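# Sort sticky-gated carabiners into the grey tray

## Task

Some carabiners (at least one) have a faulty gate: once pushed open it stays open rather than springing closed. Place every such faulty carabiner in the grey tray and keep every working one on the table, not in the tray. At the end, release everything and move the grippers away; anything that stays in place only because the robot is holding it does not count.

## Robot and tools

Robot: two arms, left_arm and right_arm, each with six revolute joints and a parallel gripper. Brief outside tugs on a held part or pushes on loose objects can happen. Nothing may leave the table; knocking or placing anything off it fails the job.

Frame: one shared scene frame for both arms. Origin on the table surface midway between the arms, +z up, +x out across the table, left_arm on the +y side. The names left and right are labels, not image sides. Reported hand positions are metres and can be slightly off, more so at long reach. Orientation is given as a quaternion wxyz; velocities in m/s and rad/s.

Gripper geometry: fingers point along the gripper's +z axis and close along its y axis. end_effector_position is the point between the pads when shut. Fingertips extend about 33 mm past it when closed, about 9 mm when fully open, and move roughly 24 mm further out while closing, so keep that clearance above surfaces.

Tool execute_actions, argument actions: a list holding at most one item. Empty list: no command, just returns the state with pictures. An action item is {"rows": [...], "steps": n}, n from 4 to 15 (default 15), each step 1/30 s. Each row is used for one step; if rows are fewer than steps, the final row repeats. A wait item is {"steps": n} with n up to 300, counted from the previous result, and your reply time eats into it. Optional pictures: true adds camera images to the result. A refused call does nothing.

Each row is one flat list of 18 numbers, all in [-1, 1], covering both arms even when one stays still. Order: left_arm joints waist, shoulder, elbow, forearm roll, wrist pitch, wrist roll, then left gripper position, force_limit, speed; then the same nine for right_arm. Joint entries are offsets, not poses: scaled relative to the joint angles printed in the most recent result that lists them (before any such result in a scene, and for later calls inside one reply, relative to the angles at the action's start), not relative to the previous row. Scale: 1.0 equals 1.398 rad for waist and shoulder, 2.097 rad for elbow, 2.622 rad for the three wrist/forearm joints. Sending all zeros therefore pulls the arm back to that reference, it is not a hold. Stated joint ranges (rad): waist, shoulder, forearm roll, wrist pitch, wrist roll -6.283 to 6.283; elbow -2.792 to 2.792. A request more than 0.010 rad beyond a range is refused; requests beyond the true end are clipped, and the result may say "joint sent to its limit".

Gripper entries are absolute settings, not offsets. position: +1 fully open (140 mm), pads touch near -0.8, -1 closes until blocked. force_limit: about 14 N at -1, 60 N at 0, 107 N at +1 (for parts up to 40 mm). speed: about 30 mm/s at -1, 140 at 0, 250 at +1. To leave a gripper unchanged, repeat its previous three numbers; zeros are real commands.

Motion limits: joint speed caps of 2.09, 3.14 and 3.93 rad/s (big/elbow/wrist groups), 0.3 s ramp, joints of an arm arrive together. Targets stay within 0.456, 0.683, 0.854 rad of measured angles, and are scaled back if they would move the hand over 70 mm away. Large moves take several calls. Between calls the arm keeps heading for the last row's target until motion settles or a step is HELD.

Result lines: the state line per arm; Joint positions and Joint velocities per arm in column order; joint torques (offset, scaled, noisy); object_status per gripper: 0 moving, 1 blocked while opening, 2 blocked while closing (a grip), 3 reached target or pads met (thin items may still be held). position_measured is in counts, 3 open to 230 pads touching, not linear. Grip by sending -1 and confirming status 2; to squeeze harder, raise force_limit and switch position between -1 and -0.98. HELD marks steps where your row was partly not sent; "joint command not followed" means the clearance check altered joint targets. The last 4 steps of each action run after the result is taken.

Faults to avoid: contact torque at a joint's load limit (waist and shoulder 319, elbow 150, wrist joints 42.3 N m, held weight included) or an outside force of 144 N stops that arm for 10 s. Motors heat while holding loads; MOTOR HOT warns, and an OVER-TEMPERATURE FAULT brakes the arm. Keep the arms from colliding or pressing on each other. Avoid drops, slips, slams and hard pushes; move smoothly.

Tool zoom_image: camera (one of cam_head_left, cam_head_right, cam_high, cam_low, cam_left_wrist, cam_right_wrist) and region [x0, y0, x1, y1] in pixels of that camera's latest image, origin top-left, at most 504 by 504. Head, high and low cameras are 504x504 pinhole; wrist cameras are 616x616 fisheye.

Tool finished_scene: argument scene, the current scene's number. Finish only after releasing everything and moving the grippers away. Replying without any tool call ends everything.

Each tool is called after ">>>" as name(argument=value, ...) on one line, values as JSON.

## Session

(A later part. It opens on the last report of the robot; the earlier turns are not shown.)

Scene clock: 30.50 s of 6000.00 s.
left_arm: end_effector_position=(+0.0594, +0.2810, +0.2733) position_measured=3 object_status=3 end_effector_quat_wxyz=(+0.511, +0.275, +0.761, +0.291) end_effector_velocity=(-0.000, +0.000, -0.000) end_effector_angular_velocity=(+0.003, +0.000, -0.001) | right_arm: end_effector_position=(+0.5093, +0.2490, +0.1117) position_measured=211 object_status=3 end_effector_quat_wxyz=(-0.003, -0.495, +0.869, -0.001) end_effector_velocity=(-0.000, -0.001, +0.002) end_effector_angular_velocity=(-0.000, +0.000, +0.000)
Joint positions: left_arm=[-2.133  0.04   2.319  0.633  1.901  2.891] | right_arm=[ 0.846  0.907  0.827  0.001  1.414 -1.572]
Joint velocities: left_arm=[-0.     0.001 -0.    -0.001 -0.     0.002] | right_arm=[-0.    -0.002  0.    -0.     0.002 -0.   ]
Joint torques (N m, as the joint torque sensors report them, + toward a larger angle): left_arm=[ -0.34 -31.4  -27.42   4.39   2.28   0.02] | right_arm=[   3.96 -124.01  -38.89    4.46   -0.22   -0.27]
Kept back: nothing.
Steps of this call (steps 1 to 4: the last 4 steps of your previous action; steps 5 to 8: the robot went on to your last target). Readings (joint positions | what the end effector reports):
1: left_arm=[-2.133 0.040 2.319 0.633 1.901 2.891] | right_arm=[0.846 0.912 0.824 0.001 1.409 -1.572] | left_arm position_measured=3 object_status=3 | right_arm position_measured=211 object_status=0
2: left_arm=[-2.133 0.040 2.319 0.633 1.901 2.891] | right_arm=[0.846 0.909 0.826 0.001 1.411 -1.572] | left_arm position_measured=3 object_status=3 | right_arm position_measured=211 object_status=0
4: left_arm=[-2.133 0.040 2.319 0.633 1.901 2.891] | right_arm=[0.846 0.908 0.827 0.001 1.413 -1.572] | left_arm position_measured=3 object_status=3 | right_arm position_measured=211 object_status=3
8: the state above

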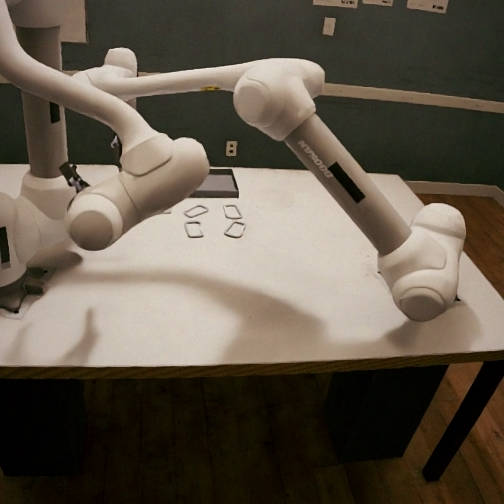

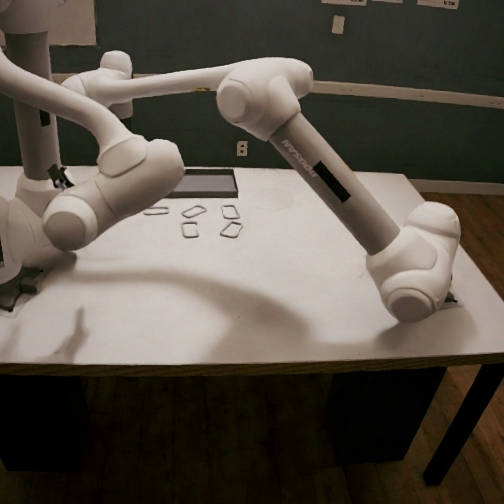

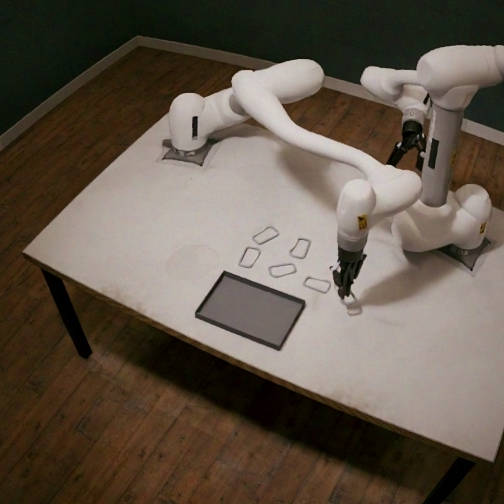

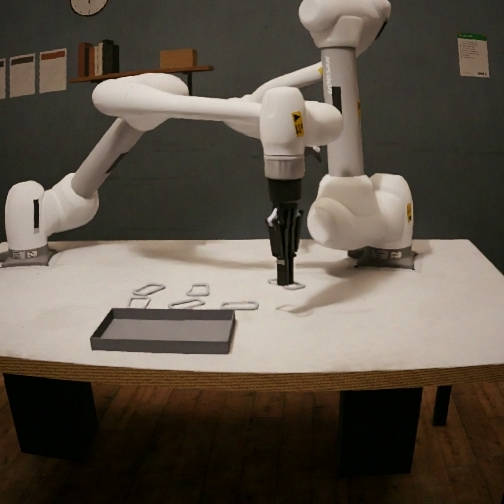

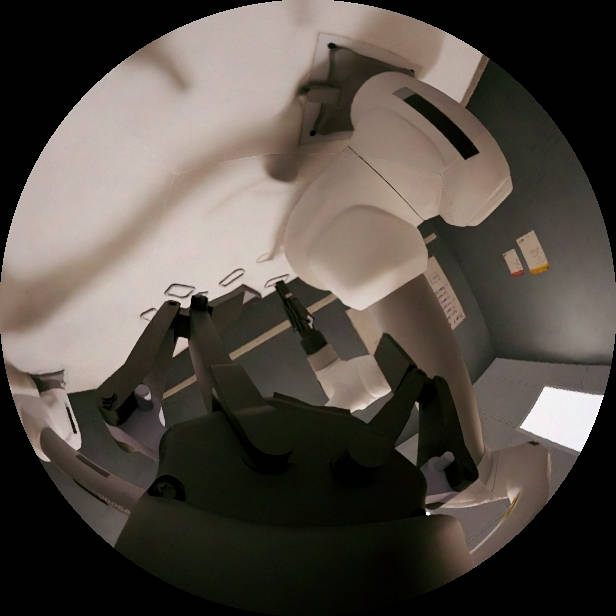

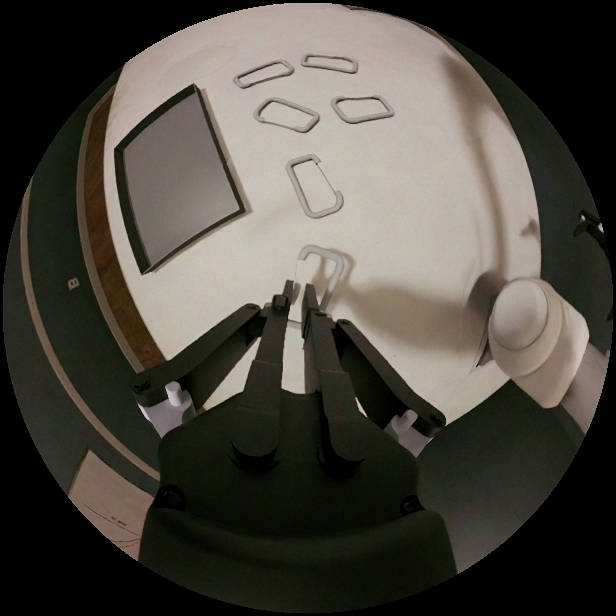

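>>> execute_actions(actions=[{"rows":[[0,0,0,0,0,0,1,0,0,0,0.052,-0.011,0,-0.022,0,-0.65,-0.3,0],[0,0,0,0,0,0,1,0,0,0,0.052,-0.011,0,-0.022,0,-0.65,-0.3,0],[0,0,0,0,0,0,1,0,0,0,0.052,-0.011,0,-0.022,0,-0.65,-0.3,0],[0,0,0,0,0,0,1,0,0,0,0.052,-0.011,0,-0.022,0,-0.65,-0.3,0],[0,0,0,0,0,0,1,0,0,0,0.052,-0.011,0,-0.022,0,-0.65,-0.3,0],[0,0,0,0,0,0,1,0,0,0,0.052,-0.011,0,-0.022,0,-0.65,-0.3,0],[0,0,0,0,0,0,1,0,0,0,0.052,-0.011,0,-0.022,0,-0.65,-0.3,0],[0,0,0,0,0,0,1,0,0,0,0.052,-0.011,0,-0.022,0,-0.65,-0.3,0],[0,0,0,0,0,0,1,0,0,0,0.052,-0.011,0,-0.022,0,0.2,0.5,0]],"steps":15}])

>>> execute_actions(actions=[{"steps":10}], pictures=true)

>>> zoom_image(camera="cam_right_wrist", region=[200, 200, 400, 400])

>>> zoom_image(camera="cam_low", region=[240, 260, 360, 340])

Scene clock: 31.63 s of 6000.00 s.
left_arm: end_effector_position=(+0.0594, +0.2810, +0.2733) position_measured=3 object_status=3 end_effector_quat_wxyz=(+0.511, +0.275, +0.761, +0.291) end_effector_velocity=(-0.001, -0.000, -0.000) end_effector_angular_velocity=(+0.002, -0.000, -0.003) | right_arm: end_effector_position=(+0.5215, +0.2695, +0.0489) position_measured=200 object_status=0 end_effector_quat_wxyz=(+0.001, -0.495, +0.869, +0.001) end_effector_velocity=(+0.000, +0.002, -0.011) end_effector_angular_velocity=(+0.000, +0.003, -0.001)
Joint positions: left_arm=[-2.133  0.04   2.319  0.633  1.901  2.891] | right_arm=[ 0.846  0.978  0.804  0.001  1.356 -1.572]
Joint velocities: left_arm=[-0.003  0.001  0.    -0.001  0.     0.001] | right_arm=[-0.     0.01  -0.001  0.003 -0.008  0.   ]
Joint torques (N m, as the joint torque sensors report them, + toward a larger angle): left_arm=[ -0.27 -31.67 -27.61   4.3    2.18   0.04] | right_arm=[   5.45 -130.44  -39.62    4.46   -0.14   -0.32]
Steps of this call (steps 1 to 23: the robot went on to your last target; steps 24 to 34: the first 11 steps of this action). Readings (joint positions | what the end effector reports):
24: left_arm=[-2.133 0.040 2.319 0.633 1.901 2.891] | right_arm=[0.846 0.906 0.827 0.001 1.414 -1.572] | left_arm position_measured=3 object_status=3 | right_arm position_measured=211 object_status=3
25: left_arm=[-2.133 0.040 2.319 0.633 1.901 2.891] | right_arm=[0.846 0.909 0.825 0.001 1.411 -1.572] | left_arm position_measured=3 object_status=3 | right_arm position_measured=211 object_status=3
27: left_arm=[-2.133 0.040 2.319 0.633 1.901 2.891] | right_arm=[0.846 0.937 0.816 0.001 1.388 -1.572] | left_arm position_measured=3 object_status=3 | right_arm position_measured=211 object_status=3
31: left_arm=[-2.133 0.040 2.319 0.633 1.901 2.891] | right_arm=[0.846 0.977 0.805 0.001 1.359 -1.572] | left_arm position_measured=3 object_status=3 | right_arm position_measured=211 object_status=3
34: the state above

Scene clock: 31.97 s of 6000.00 s.
left_arm: end_effector_position=(+0.0594, +0.2810, +0.2733) position_measured=3 object_status=3 end_effector_quat_wxyz=(+0.511, +0.275, +0.761, +0.291) end_effector_velocity=(+0.000, -0.000, -0.000) end_effector_angular_velocity=(+0.001, -0.001, +0.000) | right_arm: end_effector_position=(+0.5215, +0.2697, +0.0480) position_measured=124 object_status=0 end_effector_quat_wxyz=(+0.001, -0.495, +0.869, +0.001) end_effector_velocity=(-0.000, +0.000, -0.002) end_effector_angular_velocity=(-0.001, +0.001, -0.001)
Joint positions: left_arm=[-2.133  0.04   2.319  0.633  1.901  2.891] | right_arm=[ 0.846  0.979  0.804  0.001  1.356 -1.572]
Joint velocities: left_arm=[ 0.001  0.001  0.    -0.     0.     0.   ] | right_arm=[ 0.     0.002 -0.     0.    -0.     0.001]
Joint torques (N m, as the joint torque sensors report them, + toward a larger angle): left_arm=[ -0.44 -32.07 -27.7    4.39   2.22   0.  ] | right_arm=[   3.78 -129.3   -38.98    4.34   -0.26   -0.17]
Kept back: nothing.
Steps of this call (steps 1 to 4: the last 4 steps of your previous action; steps 5 to 10: the robot went on to your last target). Readings (joint positions | what the end effector reports):
1: left_arm=[-2.133 0.040 2.319 0.633 1.901 2.891] | right_arm=[0.846 0.979 0.804 0.001 1.356 -1.572] | left_arm position_measured=3 object_status=3 | right_arm position_measured=193 object_status=0
2: left_arm=[-2.133 0.040 2.319 0.633 1.901 2.891] | right_arm=[0.846 0.979 0.804 0.001 1.356 -1.572] | left_arm position_measured=3 object_status=3 | right_arm position_measured=185 object_status=0
4: left_arm=[-2.133 0.040 2.319 0.633 1.901 2.891] | right_arm=[0.846 0.979 0.804 0.001 1.356 -1.572] | left_arm position_measured=3 object_status=3 | right_arm position_measured=170 object_status=0
8: left_arm=[-2.133 0.040 2.319 0.633 1.901 2.891] | right_arm=[0.846 0.979 0.804 0.001 1.356 -1.572] | left_arm position_measured=3 object_status=3 | right_arm position_measured=140 object_status=0
10: the state above

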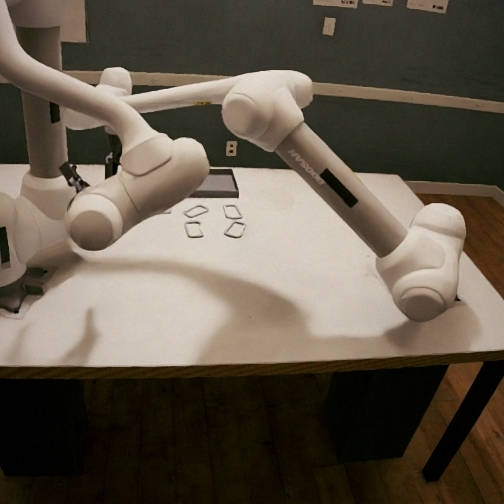

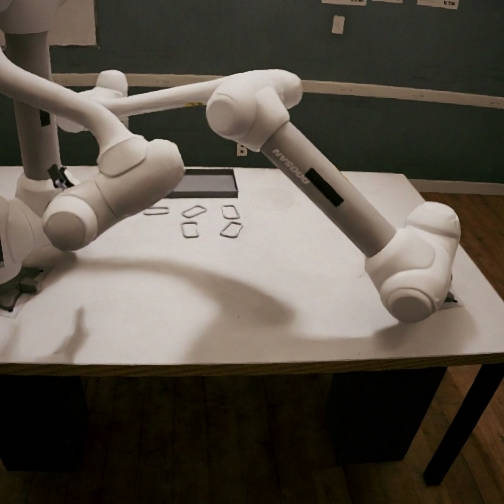

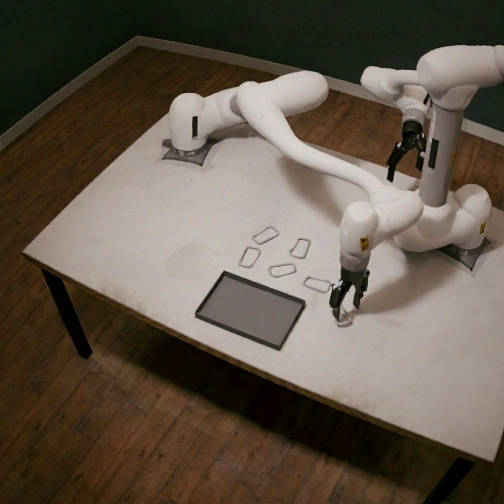

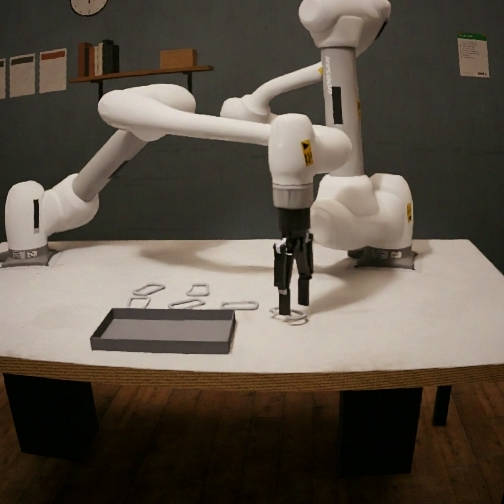

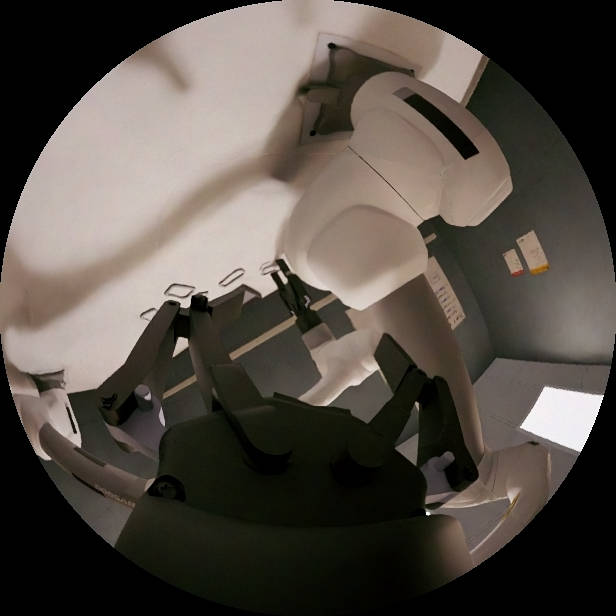

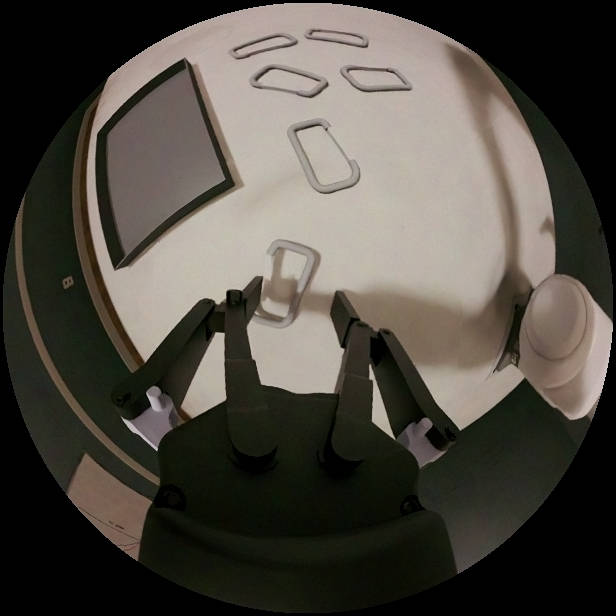

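Region (200, 200, 400, 400) of cam_right_wrist's 616x616 image, scaled by 2.520, with more detail than that image has.

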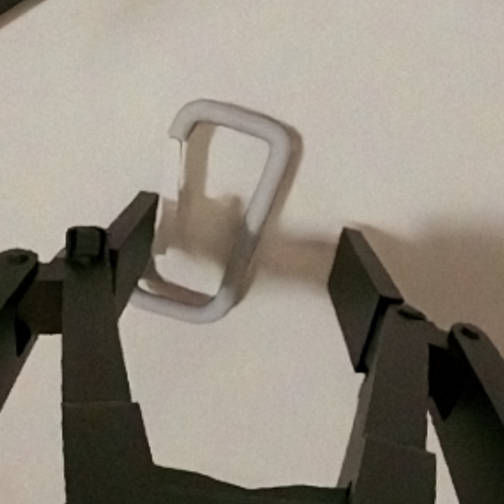

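Region (240, 260, 360, 340) of cam_low's 504x504 image, scaled by 4.200, with more detail than that image has.

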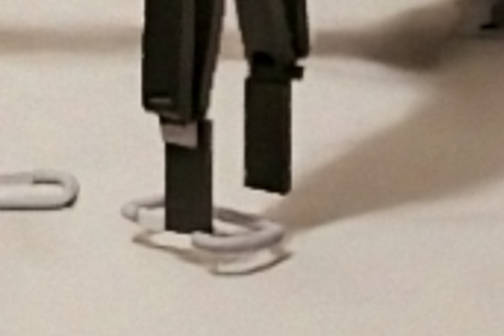

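>>> execute_actions(actions=[{"rows":[[0,0,0,0,0,0,1,0,0,0,0.008,-0.002,0,-0.003,0,0.2,0.5,0]],"steps":12}])

>>> execute_actions(actions=[{"rows":[[0,0,0,0,0,0,1,0,0,0,0,0,0,0,0,-0.1,0,-0.5]],"steps":15}], pictures=true)

>>> zoom_image(camera="cam_right_wrist", region=[200, 200, 400, 400])

>>> zoom_image(camera="cam_low", region=[240, 260, 360, 340])

Scene clock: 32.87 s of 6000.00 s.
left_arm: end_effector_position=(+0.0594, +0.2810, +0.2733) position_measured=3 object_status=3 end_effector_quat_wxyz=(+0.511, +0.275, +0.761, +0.291) end_effector_velocity=(-0.000, -0.000, +0.000) end_effector_angular_velocity=(-0.002, +0.000, -0.001) | right_arm: end_effector_position=(+0.5231, +0.2724, +0.0387) position_measured=104 object_status=3 end_effector_quat_wxyz=(+0.001, -0.495, +0.869, +0.001) end_effector_velocity=(+0.001, +0.002, -0.002) end_effector_angular_velocity=(+0.004, -0.001, +0.000)
Joint positions: left_arm=[-2.133  0.04   2.319  0.633  1.901  2.891] | right_arm=[ 0.846  0.99   0.8    0.001  1.348 -1.572]
Joint velocities: left_arm=[-0.001 -0.001  0.     0.001 -0.    -0.001] | right_arm=[-0.     0.004 -0.003  0.001 -0.004 -0.   ]
Joint torques (N m, as the joint torque sensors report them, + toward a larger angle): left_arm=[ -0.51 -30.85 -27.59   4.32   2.21  -0.02] | right_arm=[   3.31 -131.35  -40.1     4.56   -0.04   -0.39]
Steps of this call (steps 1 to 15: the robot went on to your last target; steps 16 to 19: nothing new was sent; steps 20 to 27: the first 8 steps of this action). Readings (joint positions | what the end effector reports):
20: left_arm=[-2.133 0.040 2.319 0.633 1.901 2.891] | right_arm=[0.846 0.979 0.804 0.001 1.356 -1.572] | left_arm position_measured=3 object_status=3 | right_arm position_measured=104 object_status=3
21: left_arm=[-2.133 0.040 2.319 0.633 1.901 2.891] | right_arm=[0.846 0.982 0.802 0.001 1.354 -1.572] | left_arm position_measured=3 object_status=3 | right_arm position_measured=104 object_status=3
23: left_arm=[-2.133 0.040 2.319 0.633 1.901 2.891] | right_arm=[0.846 0.988 0.801 0.001 1.350 -1.572] | left_arm position_measured=3 object_status=3 | right_arm position_measured=104 object_status=3
27: the state above

Scene clock: 33.37 s of 6000.00 s.
left_arm: end_effector_position=(+0.0594, +0.2810, +0.2733) position_measured=3 object_status=3 end_effector_quat_wxyz=(+0.511, +0.275, +0.761, +0.291) end_effector_velocity=(-0.000, -0.000, -0.000) end_effector_angular_velocity=(+0.001, -0.000, -0.002) | right_arm: end_effector_position=(+0.5232, +0.2725, +0.0384) position_measured=141 object_status=0 end_effector_quat_wxyz=(+0.001, -0.495, +0.869, +0.001) end_effector_velocity=(-0.001, +0.000, +0.000) end_effector_angular_velocity=(+0.001, +0.001, -0.000)
Joint positions: left_arm=[-2.133  0.04   2.319  0.633  1.901  2.891] | right_arm=[ 0.846  0.991  0.799  0.001  1.348 -1.572]
Joint velocities: left_arm=[-0.001  0.     0.     0.001 -0.     0.001] | right_arm=[ 0.    -0.    -0.     0.001 -0.     0.   ]
Joint torques (N m, as the joint torque sensors report them, + toward a larger angle): left_arm=[ -0.31 -30.79 -27.46   4.3    2.17  -0.05] | right_arm=[   2.12 -129.1   -38.64    4.3    -0.36   -0.35]
Steps of this call (steps 1 to 4: the last 4 steps of your previous action; steps 5 to 15: the first 11 steps of this action, its rows measured from where the robot was after step 4). Readings (joint positions | what the end effector reports):
4: left_arm=[-2.133 0.040 2.319 0.633 1.901 2.891] | right_arm=[0.846 0.990 0.799 0.001 1.348 -1.572] | left_arm position_measured=3 object_status=3 | right_arm position_measured=104 object_status=3
5: left_arm=[-2.133 0.040 2.319 0.633 1.901 2.891] | right_arm=[0.846 0.991 0.799 0.001 1.348 -1.572] | left_arm position_measured=3 object_status=3 | right_arm position_measured=104 object_status=0
6: left_arm=[-2.133 0.040 2.319 0.633 1.901 2.891] | right_arm=[0.846 0.991 0.799 0.001 1.348 -1.572] | left_arm position_measured=3 object_status=3 | right_arm position_measured=105 object_status=0
8: left_arm=[-2.133 0.040 2.319 0.633 1.901 2.891] | right_arm=[0.846 0.991 0.799 0.001 1.348 -1.572] | left_arm position_measured=3 object_status=3 | right_arm position_measured=115 object_status=0
12: left_arm=[-2.133 0.040 2.319 0.633 1.901 2.891] | right_arm=[0.846 0.991 0.799 0.001 1.348 -1.572] | left_arm position_measured=3 object_status=3 | right_arm position_measured=133 object_status=0
15: the state above

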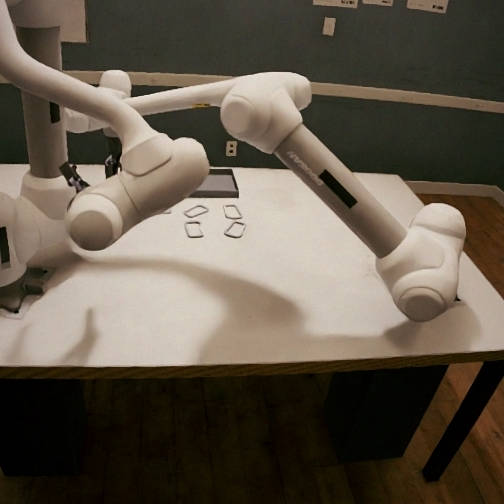

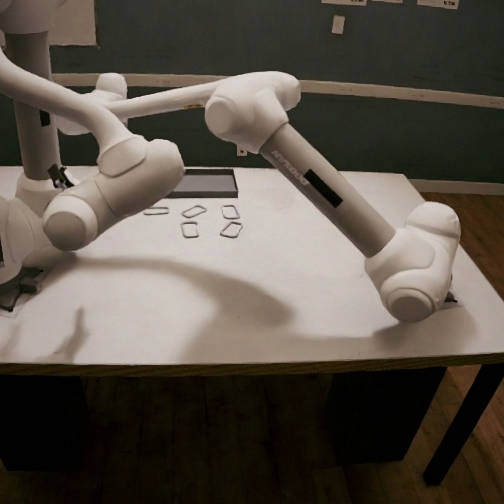

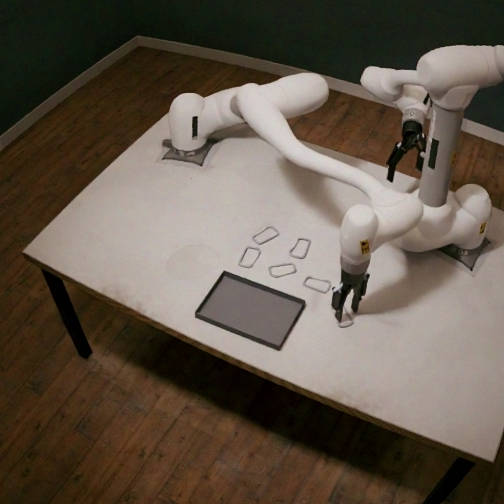

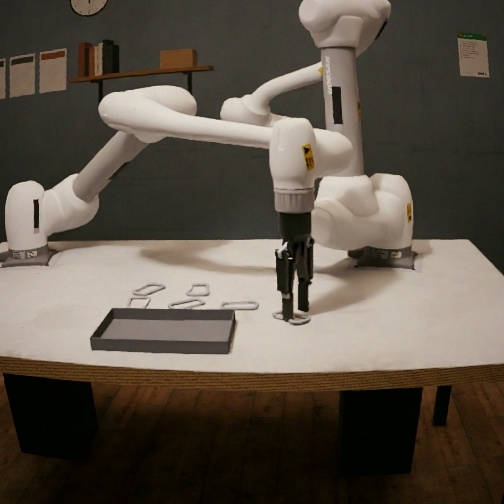

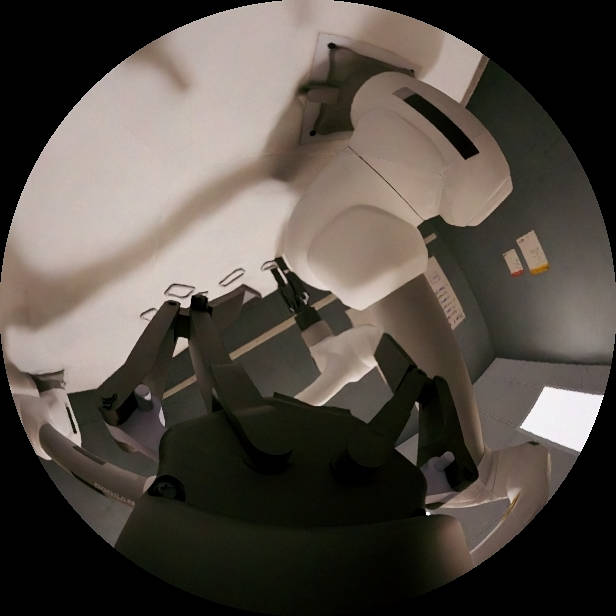

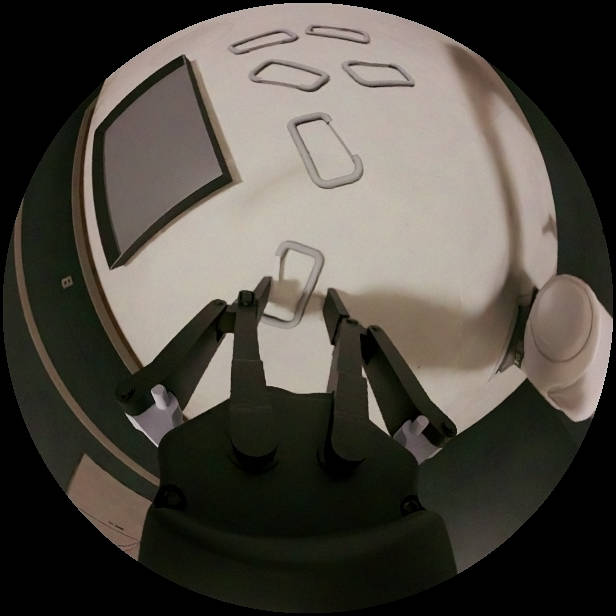

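Region (200, 200, 400, 400) of cam_right_wrist's 616x616 image, scaled by 2.520, with more detail than that image has.

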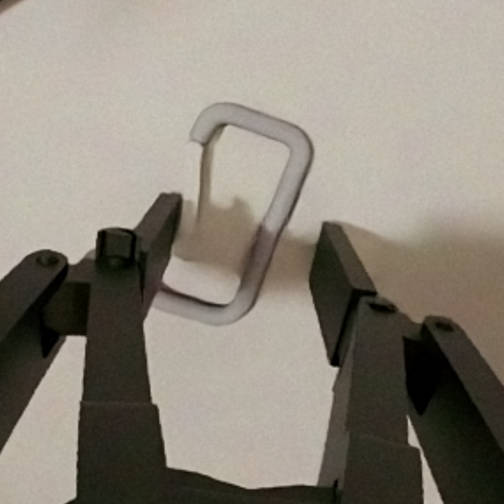

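Region (240, 260, 360, 340) of cam_low's 504x504 image, scaled by 4.200, with more detail than that image has.

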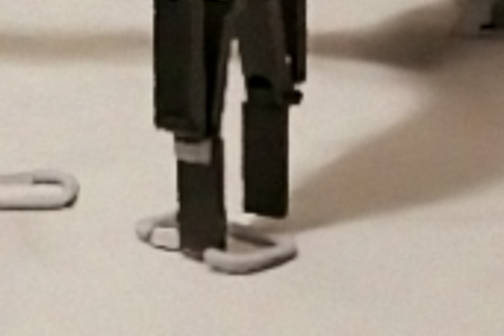

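>>> execute_actions(actions=[{"rows":[[0,0,0,0,0,0,1,0,0,0,0.003,-0.001,0,-0.001,0,-0.45,0,-0.5]],"steps":15}])

>>> execute_actions(actions=[{"steps":15}], pictures=true)

>>> zoom_image(camera="cam_right_wrist", region=[200, 200, 400, 400])

>>> zoom_image(camera="cam_low", region=[240, 260, 360, 340])

Scene clock: 33.93 s of 6000.00 s.
left_arm: end_effector_position=(+0.0594, +0.2810, +0.2733) position_measured=3 object_status=3 end_effector_quat_wxyz=(+0.511, +0.275, +0.761, +0.291) end_effector_velocity=(+0.000, -0.000, -0.000) end_effector_angular_velocity=(+0.001, -0.002, +0.001) | right_arm: end_effector_position=(+0.5239, +0.2738, +0.0356) position_measured=184 object_status=0 end_effector_quat_wxyz=(+0.002, -0.495, +0.869, +0.002) end_effector_velocity=(+0.000, +0.000, +0.001) end_effector_angular_velocity=(+0.000, -0.001, +0.001)
Joint positions: left_arm=[-2.133  0.04   2.319  0.633  1.901  2.891] | right_arm=[ 0.846  0.994  0.797  0.001  1.346 -1.572]
Joint velocities: left_arm=[ 0.001  0.002  0.     0.     0.    -0.   ] | right_arm=[ 0.    -0.001 -0.    -0.001  0.    -0.   ]
Joint torques (N m, as the joint torque sensors report them, + toward a larger angle): left_arm=[ -0.55 -30.6  -27.65   4.22   2.34   0.  ] | right_arm=[ -6.65 -80.32 -16.49   1.19  -2.52  -0.6 ]
Steps of this call (steps 1 to 4: the last 4 steps of your previous action; steps 5 to 6: the robot went on to your last target; steps 7 to 17: the first 11 steps of this action). Readings (joint positions | what the end effector reports):
7: left_arm=[-2.133 0.040 2.319 0.633 1.901 2.891] | right_arm=[0.846 0.991 0.799 0.001 1.348 -1.572] | left_arm position_measured=3 object_status=3 | right_arm position_measured=141 object_status=0
8: left_arm=[-2.133 0.040 2.319 0.633 1.901 2.891] | right_arm=[0.846 0.991 0.799 0.001 1.347 -1.572] | left_arm position_measured=3 object_status=3 | right_arm position_measured=143 object_status=0
10: left_arm=[-2.133 0.040 2.319 0.633 1.901 2.891] | right_arm=[0.846 0.993 0.798 0.001 1.346 -1.572] | left_arm position_measured=3 object_status=3 | right_arm position_measured=152 object_status=0
14: left_arm=[-2.133 0.040 2.319 0.633 1.901 2.891] | right_arm=[0.846 0.994 0.797 0.001 1.346 -1.572] | left_arm position_measured=3 object_status=3 | right_arm position_measured=171 object_status=0
17: the state above

Scene clock: 34.43 s of 6000.00 s.
left_arm: end_effector_position=(+0.0594, +0.2810, +0.2733) position_measured=3 object_status=3 end_effector_quat_wxyz=(+0.511, +0.275, +0.761, +0.291) end_effector_velocity=(-0.000, -0.000, +0.000) end_effector_angular_velocity=(-0.001, +0.001, -0.002) | right_arm: end_effector_position=(+0.5239, +0.2737, +0.0352) position_measured=186 object_status=3 end_effector_quat_wxyz=(+0.002, -0.495, +0.869, +0.001) end_effector_velocity=(-0.000, +0.000, -0.001) end_effector_angular_velocity=(-0.000, +0.001, +0.001)
Joint positions: left_arm=[-2.133  0.04   2.319  0.633  1.901  2.891] | right_arm=[ 0.846  0.995  0.797  0.001  1.345 -1.572]
Joint velocities: left_arm=[-0.002 -0.001 -0.     0.    -0.    -0.001] | right_arm=[ 0.     0.001 -0.     0.    -0.    -0.001]
Joint torques (N m, as the joint torque sensors report them, + toward a larger angle): left_arm=[ -0.39 -30.84 -27.54   4.27   2.27  -0.01] | right_arm=[ -3.77 -63.45  -8.99   0.88  -3.01  -0.36]
Kept back: nothing.
Steps of this call (steps 1 to 4: the last 4 steps of your previous action; steps 5 to 15: the robot went on to your last target). Readings (joint positions | what the end effector reports):
1: left_arm=[-2.133 0.040 2.319 0.633 1.901 2.891] | right_arm=[0.846 0.994 0.797 0.001 1.346 -1.572] | left_arm position_measured=3 object_status=3 | right_arm position_measured=186 object_status=0
2: left_arm=[-2.133 0.040 2.319 0.633 1.901 2.891] | right_arm=[0.846 0.994 0.797 0.001 1.346 -1.572] | left_arm position_measured=3 object_status=3 | right_arm position_measured=186 object_status=0
4: left_arm=[-2.133 0.040 2.319 0.633 1.901 2.891] | right_arm=[0.846 0.994 0.797 0.001 1.346 -1.572] | left_arm position_measured=3 object_status=3 | right_arm position_measured=186 object_status=0
8: left_arm=[-2.133 0.040 2.319 0.633 1.901 2.891] | right_arm=[0.846 0.995 0.797 0.001 1.345 -1.572] | left_arm position_measured=3 object_status=3 | right_arm position_measured=186 object_status=3
15: the state above
All arms were judged still, so your last target was given up. Only a new action makes them travel on or press farther. Fingers that are still opening or closing keep moving.

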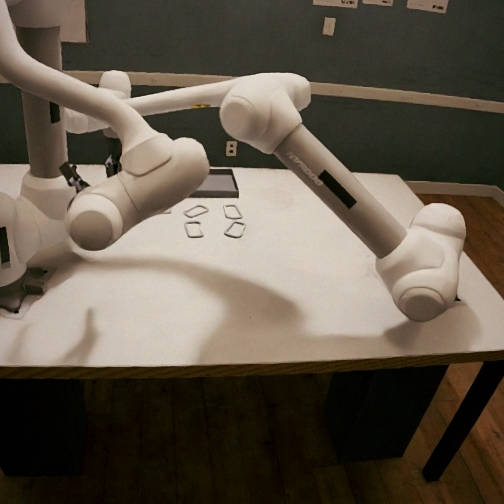

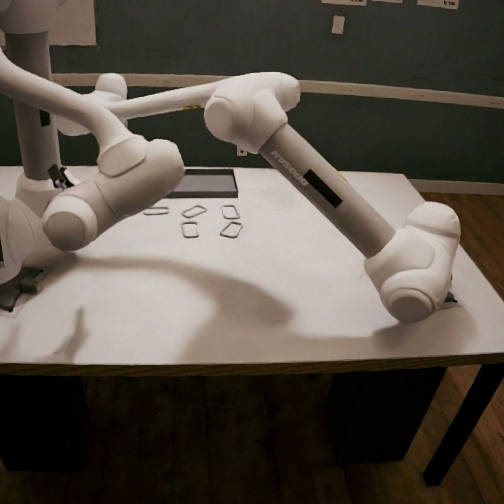

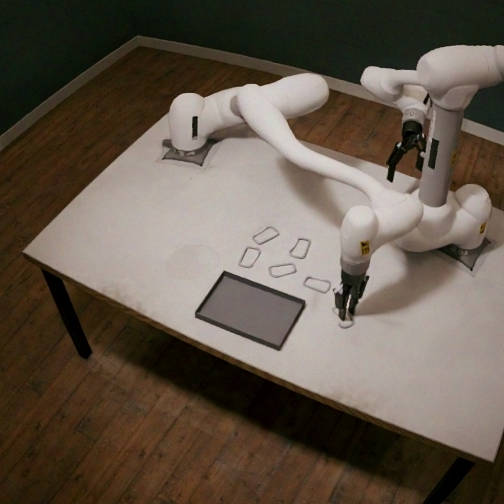

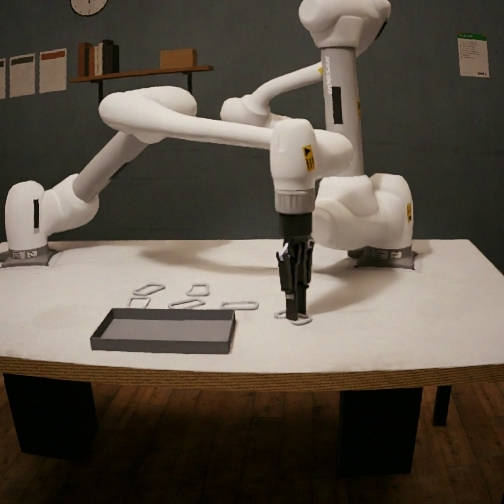

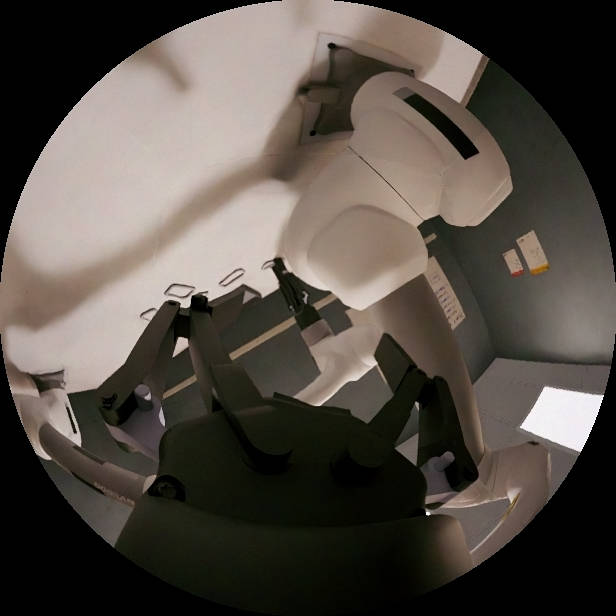

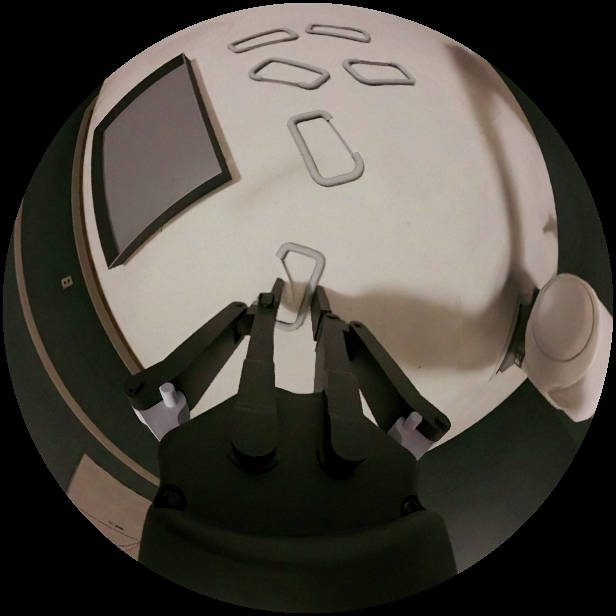

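Region (200, 200, 400, 400) of cam_right_wrist's 616x616 image, scaled by 2.520, with more detail than that image has.

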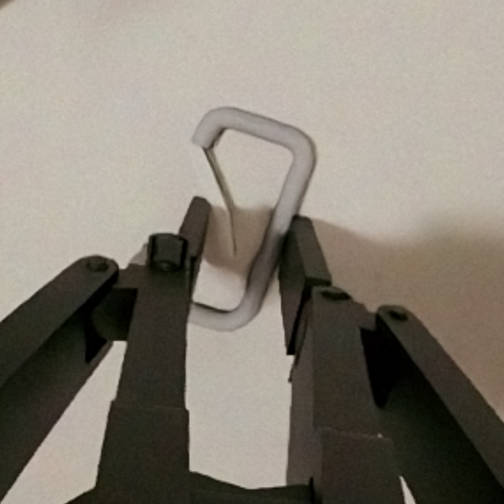

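Region (240, 260, 360, 340) of cam_low's 504x504 image, scaled by 4.200, with more detail than that image has.

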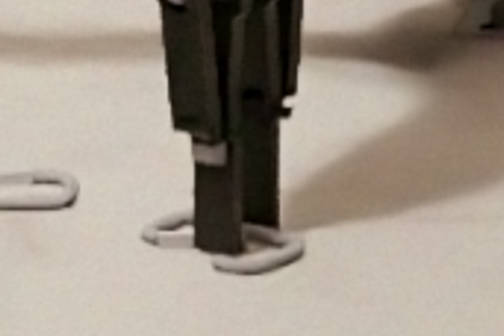

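>>> execute_actions(actions=[{"rows":[[0,0,0,0,0,0,1,0,0,0,-0.004,0.001,0,0.002,0,-0.6,0,-0.3],[0,0,0,0,0,0,1,0,0,0,-0.004,0.001,0,0.002,0,-0.6,0,-0.3],[0,0,0,0,0,0,1,0,0,0,-0.004,0.001,0,0.002,0,-0.6,0,-0.3],[0,0,0,0,0,0,1,0,0,0,-0.004,0.001,0,0.002,0,-0.6,0,-0.3],[0,0,0,0,0,0,1,0,0,0,-0.004,0.001,0,0.002,0,-0.6,0,-0.3],[0,0,0,0,0,0,1,0,0,0,-0.004,0.001,0,0.002,0,-0.6,0,-0.3],[0,0,0,0,0,0,1,0,0,0,-0.06,0.012,0,0.025,0,-0.6,0,-0.3]],"steps":15}])

>>> execute_actions(actions=[{"rows":[[0,0,0,0,0,0,1,0,0,-0.2,-0.25,0.2,0,-0.03,0.4,-0.6,0,-0.3]],"steps":15}])

Scene clock: 35.73 s of 6000.00 s.
left_arm: end_effector_position=(+0.0594, +0.2810, +0.2733) position_measured=3 object_status=3 end_effector_quat_wxyz=(+0.511, +0.275, +0.761, +0.291) end_effector_velocity=(-0.000, +0.000, +0.000) end_effector_angular_velocity=(-0.001, +0.001, -0.001) | right_arm: end_effector_position=(+0.5156, +0.2598, +0.0842) position_measured=186 object_status=2 end_effector_quat_wxyz=(-0.000, -0.495, +0.869, +0.000) end_effector_velocity=(-0.063, -0.107, +0.447) end_effector_angular_velocity=(+0.035, -0.020, +0.000)
Joint positions: left_arm=[-2.133  0.04   2.319  0.633  1.901  2.891] | right_arm=[ 0.846  0.94   0.813  0.001  1.388 -1.572]
Joint velocities: left_arm=[-0.001 -0.001 -0.     0.    -0.    -0.   ] | right_arm=[-0.    -0.481  0.106  0.     0.334 -0.   ]
Joint torques (N m, as the joint torque sensors report them, + toward a larger angle): left_arm=[ -0.52 -31.37 -27.75   4.44   2.18   0.07] | right_arm=[  0.46 -86.14 -24.04   2.93  -0.26  -0.2 ]
Steps of this call (steps 1 to 28: nothing new was sent; steps 29 to 39: the first 11 steps of this action). Readings (joint positions | what the end effector reports):
29: left_arm=[-2.133 0.040 2.319 0.633 1.901 2.891] | right_arm=[0.846 0.995 0.797 0.001 1.345 -1.572] | left_arm position_measured=3 object_status=3 | right_arm position_measured=186 object_status=0
30: left_arm=[-2.133 0.040 2.319 0.633 1.901 2.891] | right_arm=[0.846 0.994 0.798 0.001 1.346 -1.572] | left_arm position_measured=3 object_status=3 | right_arm position_measured=186 object_status=0
32: left_arm=[-2.133 0.040 2.319 0.633 1.901 2.891] | right_arm=[0.846 0.992 0.799 0.001 1.349 -1.572] | left_arm position_measured=3 object_status=3 | right_arm position_measured=186 object_status=0
36: left_arm=[-2.133 0.040 2.319 0.633 1.901 2.891] | right_arm=[0.846 0.986 0.801 0.001 1.354 -1.572] | left_arm position_measured=3 object_status=3 | right_arm position_measured=186 object_status=0
39: the state above

Scene clock: 36.23 s of 6000.00 s.
left_arm: end_effector_position=(+0.0594, +0.2810, +0.2733) position_measured=3 object_status=3 end_effector_quat_wxyz=(+0.511, +0.275, +0.761, +0.291) end_effector_velocity=(+0.000, +0.000, -0.000) end_effector_angular_velocity=(+0.001, +0.000, +0.000) | right_arm: end_effector_position=(+0.5682, +0.1547, +0.1532) position_measured=186 object_status=2 end_effector_quat_wxyz=(+0.000, -0.291, +0.957, +0.001) end_effector_velocity=(+0.157, -0.329, +0.134) end_effector_angular_velocity=(+0.009, -0.004, -1.597)
Joint positions: left_arm=[-2.133  0.04   2.319  0.633  1.901  2.891] | right_arm=[ 0.746  0.786  0.973  0.001  1.381 -1.227]
Joint velocities: left_arm=[ 0.001  0.     0.    -0.    -0.     0.001] | right_arm=[-0.326 -0.406  0.486  0.001 -0.091  1.271]
Joint torques (N m, as the joint torque sensors report them, + toward a larger angle): left_arm=[ -0.09 -31.72 -27.77   4.38   2.28   0.04] | right_arm=[   2.63 -117.09  -40.2     4.44    0.39   -0.48]
Steps of this call (steps 1 to 4: the last 4 steps of your previous action; steps 5 to 15: the first 11 steps of this action, its rows measured from where the robot was after step 4). Readings (joint positions | what the end effector reports):
4: left_arm=[-2.133 0.040 2.319 0.633 1.901 2.891] | right_arm=[0.846 0.913 0.822 0.001 1.409 -1.572] | left_arm position_measured=3 object_status=3 | right_arm position_measured=186 object_status=2
5: left_arm=[-2.133 0.040 2.319 0.633 1.901 2.891] | right_arm=[0.846 0.912 0.822 0.001 1.410 -1.571] | left_arm position_measured=3 object_status=3 | right_arm position_measured=186 object_status=2
6: left_arm=[-2.133 0.040 2.319 0.633 1.901 2.891] | right_arm=[0.845 0.909 0.826 0.001 1.409 -1.565] | left_arm position_measured=3 object_status=3 | right_arm position_measured=186 object_status=2
8: left_arm=[-2.133 0.040 2.319 0.633 1.901 2.891] | right_arm=[0.827 0.886 0.853 0.001 1.403 -1.510] | left_arm position_measured=3 object_status=3 | right_arm position_measured=186 object_status=2
12: left_arm=[-2.133 0.040 2.319 0.633 1.901 2.891] | right_arm=[0.779 0.827 0.924 0.001 1.390 -1.353] | left_arm position_measured=3 object_status=3 | right_arm position_measured=186 object_status=2
15: the state above

>>> execute_actions(actions=[{"rows":[[0,0,0,0,0,0,1,0,0,-0.304,-0.269,0.328,0,-0.118,0.665,-0.6,0,-0.3]],"steps":15}])

>>> execute_actions(actions=[{"steps":40}], pictures=true)

Scene clock: 36.80 s of 6000.00 s.
left_arm: end_effector_position=(+0.0594, +0.2810, +0.2733) position_measured=3 object_status=3 end_effector_quat_wxyz=(+0.511, +0.275, +0.761, +0.291) end_effector_velocity=(+0.000, -0.000, +0.000) end_effector_angular_velocity=(-0.002, -0.000, +0.001) | right_arm: end_effector_position=(+0.6385, -0.0557, +0.1644) position_measured=186 object_status=2 end_effector_quat_wxyz=(-0.000, +0.151, +0.989, +0.001) end_effector_velocity=(+0.068, -0.369, -0.067) end_effector_angular_velocity=(-0.003, +0.004, -1.657)
Joint positions: left_arm=[-2.133  0.04   2.319  0.633  1.901  2.891] | right_arm=[ 0.538  0.583  1.304  0.001  1.255 -0.543]
Joint velocities: left_arm=[ 0.001 -0.    -0.     0.001 -0.    -0.001] | right_arm=[-0.368 -0.292  0.605  0.    -0.31   1.289]
Joint torques (N m, as the joint torque sensors report them, + toward a larger angle): left_arm=[ -0.91 -31.39 -27.72   4.34   2.18   0.01] | right_arm=[   4.56 -100.45  -39.34    4.31   -0.04   -0.45]
Steps of this call (steps 1 to 4: the last 4 steps of your previous action; steps 5 to 6: the robot went on to your last target; steps 7 to 17: the first 11 steps of this action). Readings (joint positions | what the end effector reports):
7: left_arm=[-2.133 0.040 2.319 0.633 1.901 2.891] | right_arm=[0.668 0.689 1.090 0.001 1.359 -0.921] | left_arm position_measured=3 object_status=3 | right_arm position_measured=186 object_status=2
8: left_arm=[-2.133 0.040 2.319 0.633 1.901 2.891] | right_arm=[0.656 0.676 1.109 0.001 1.355 -0.880] | left_arm position_measured=3 object_status=3 | right_arm position_measured=186 object_status=2
10: left_arm=[-2.133 0.040 2.319 0.633 1.901 2.891] | right_arm=[0.628 0.654 1.156 0.001 1.332 -0.812] | left_arm position_measured=3 object_status=3 | right_arm position_measured=186 object_status=2
14: left_arm=[-2.133 0.040 2.319 0.633 1.901 2.891] | right_arm=[0.576 0.613 1.241 0.001 1.287 -0.667] | left_arm position_measured=3 object_status=3 | right_arm position_measured=186 object_status=2
17: the state above

Scene clock: 38.13 s of 6000.00 s.
left_arm: end_effector_position=(+0.0594, +0.2810, +0.2733) position_measured=3 object_status=3 end_effector_quat_wxyz=(+0.511, +0.275, +0.761, +0.291) end_effector_velocity=(+0.000, +0.000, +0.000) end_effector_angular_velocity=(+0.001, +0.000, -0.000) | right_arm: end_effector_position=(+0.6360, -0.2709, +0.1204) position_measured=186 object_status=2 end_effector_quat_wxyz=(-0.000, +0.709, +0.705, -0.000) end_effector_velocity=(-0.000, +0.000, +0.001) end_effector_angular_velocity=(+0.000, -0.001, -0.000)
Joint positions: left_arm=[-2.133  0.04   2.319  0.633  1.901  2.891] | right_arm=[0.321 0.41  1.661 0.001 1.071 0.516]
Joint velocities: left_arm=[ 0.001 -0.001  0.     0.     0.     0.002] | right_arm=[ 0.    -0.001  0.    -0.     0.     0.   ]
Joint torques (N m, as the joint torque sensors report them, + toward a larger angle): left_arm=[ -0.32 -31.13 -27.82   4.37   2.29   0.  ] | right_arm=[  3.36 -79.14 -35.43   4.16   0.    -0.05]
Kept back: nothing.
Steps of this call (steps 1 to 4: the last 4 steps of your previous action; steps 5 to 40: the robot went on to your last target). Readings (joint positions | what the end effector reports):
1: left_arm=[-2.133 0.040 2.319 0.633 1.901 2.891] | right_arm=[0.525 0.573 1.324 0.001 1.244 -0.498] | left_arm position_measured=3 object_status=3 | right_arm position_measured=186 object_status=2
2: left_arm=[-2.133 0.040 2.319 0.633 1.901 2.891] | right_arm=[0.513 0.563 1.344 0.001 1.234 -0.451] | left_arm position_measured=3 object_status=3 | right_arm position_measured=186 object_status=2
4: left_arm=[-2.133 0.040 2.319 0.633 1.901 2.891] | right_arm=[0.489 0.544 1.384 0.001 1.214 -0.351] | left_arm position_measured=3 object_status=3 | right_arm position_measured=186 object_status=2
8: left_arm=[-2.133 0.040 2.319 0.633 1.901 2.891] | right_arm=[0.443 0.507 1.460 0.001 1.175 -0.123] | left_arm position_measured=3 object_status=3 | right_arm position_measured=186 object_status=2
40: the state above

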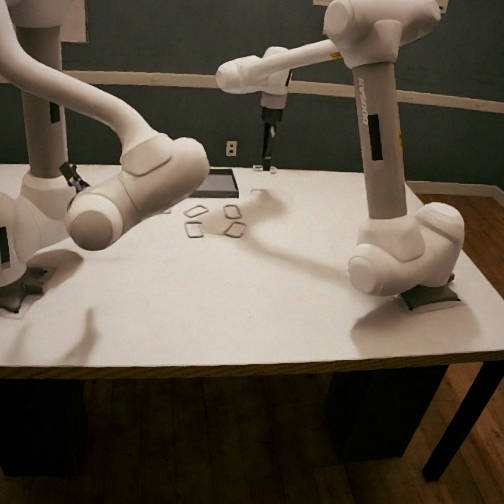

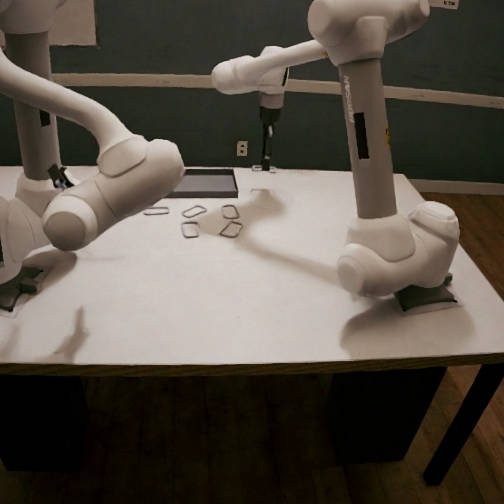

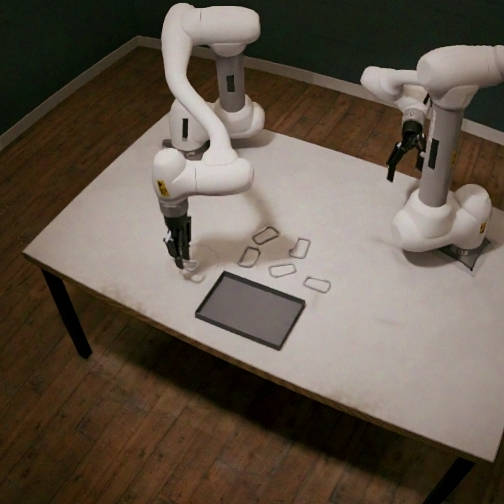

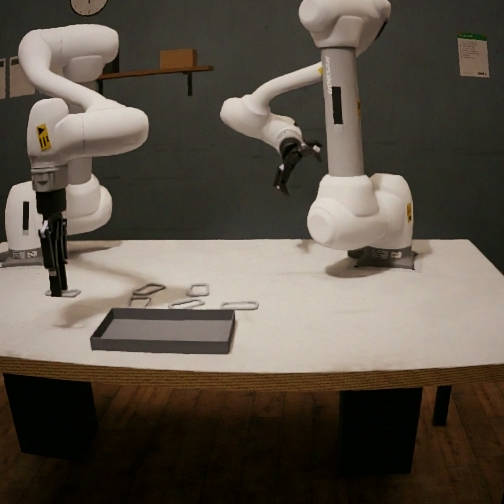

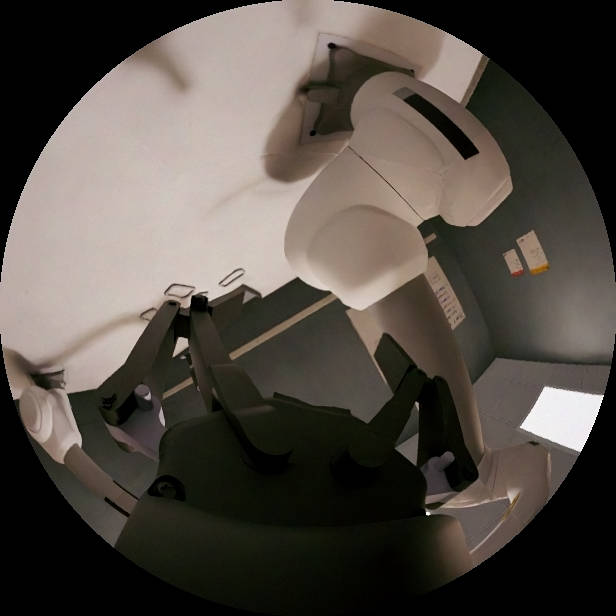

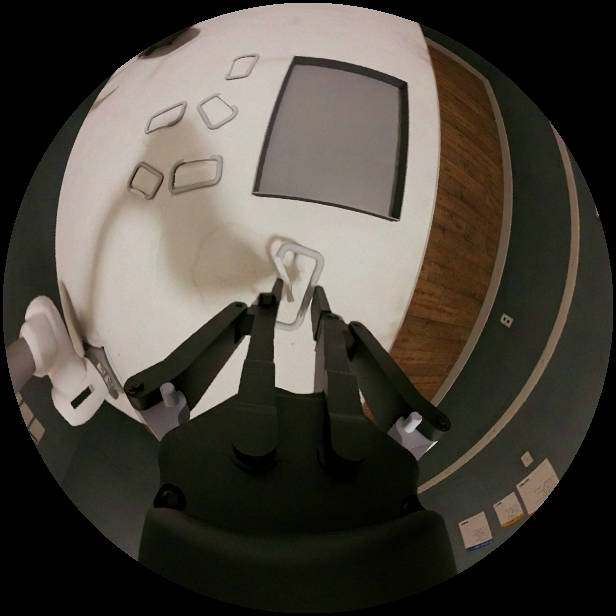

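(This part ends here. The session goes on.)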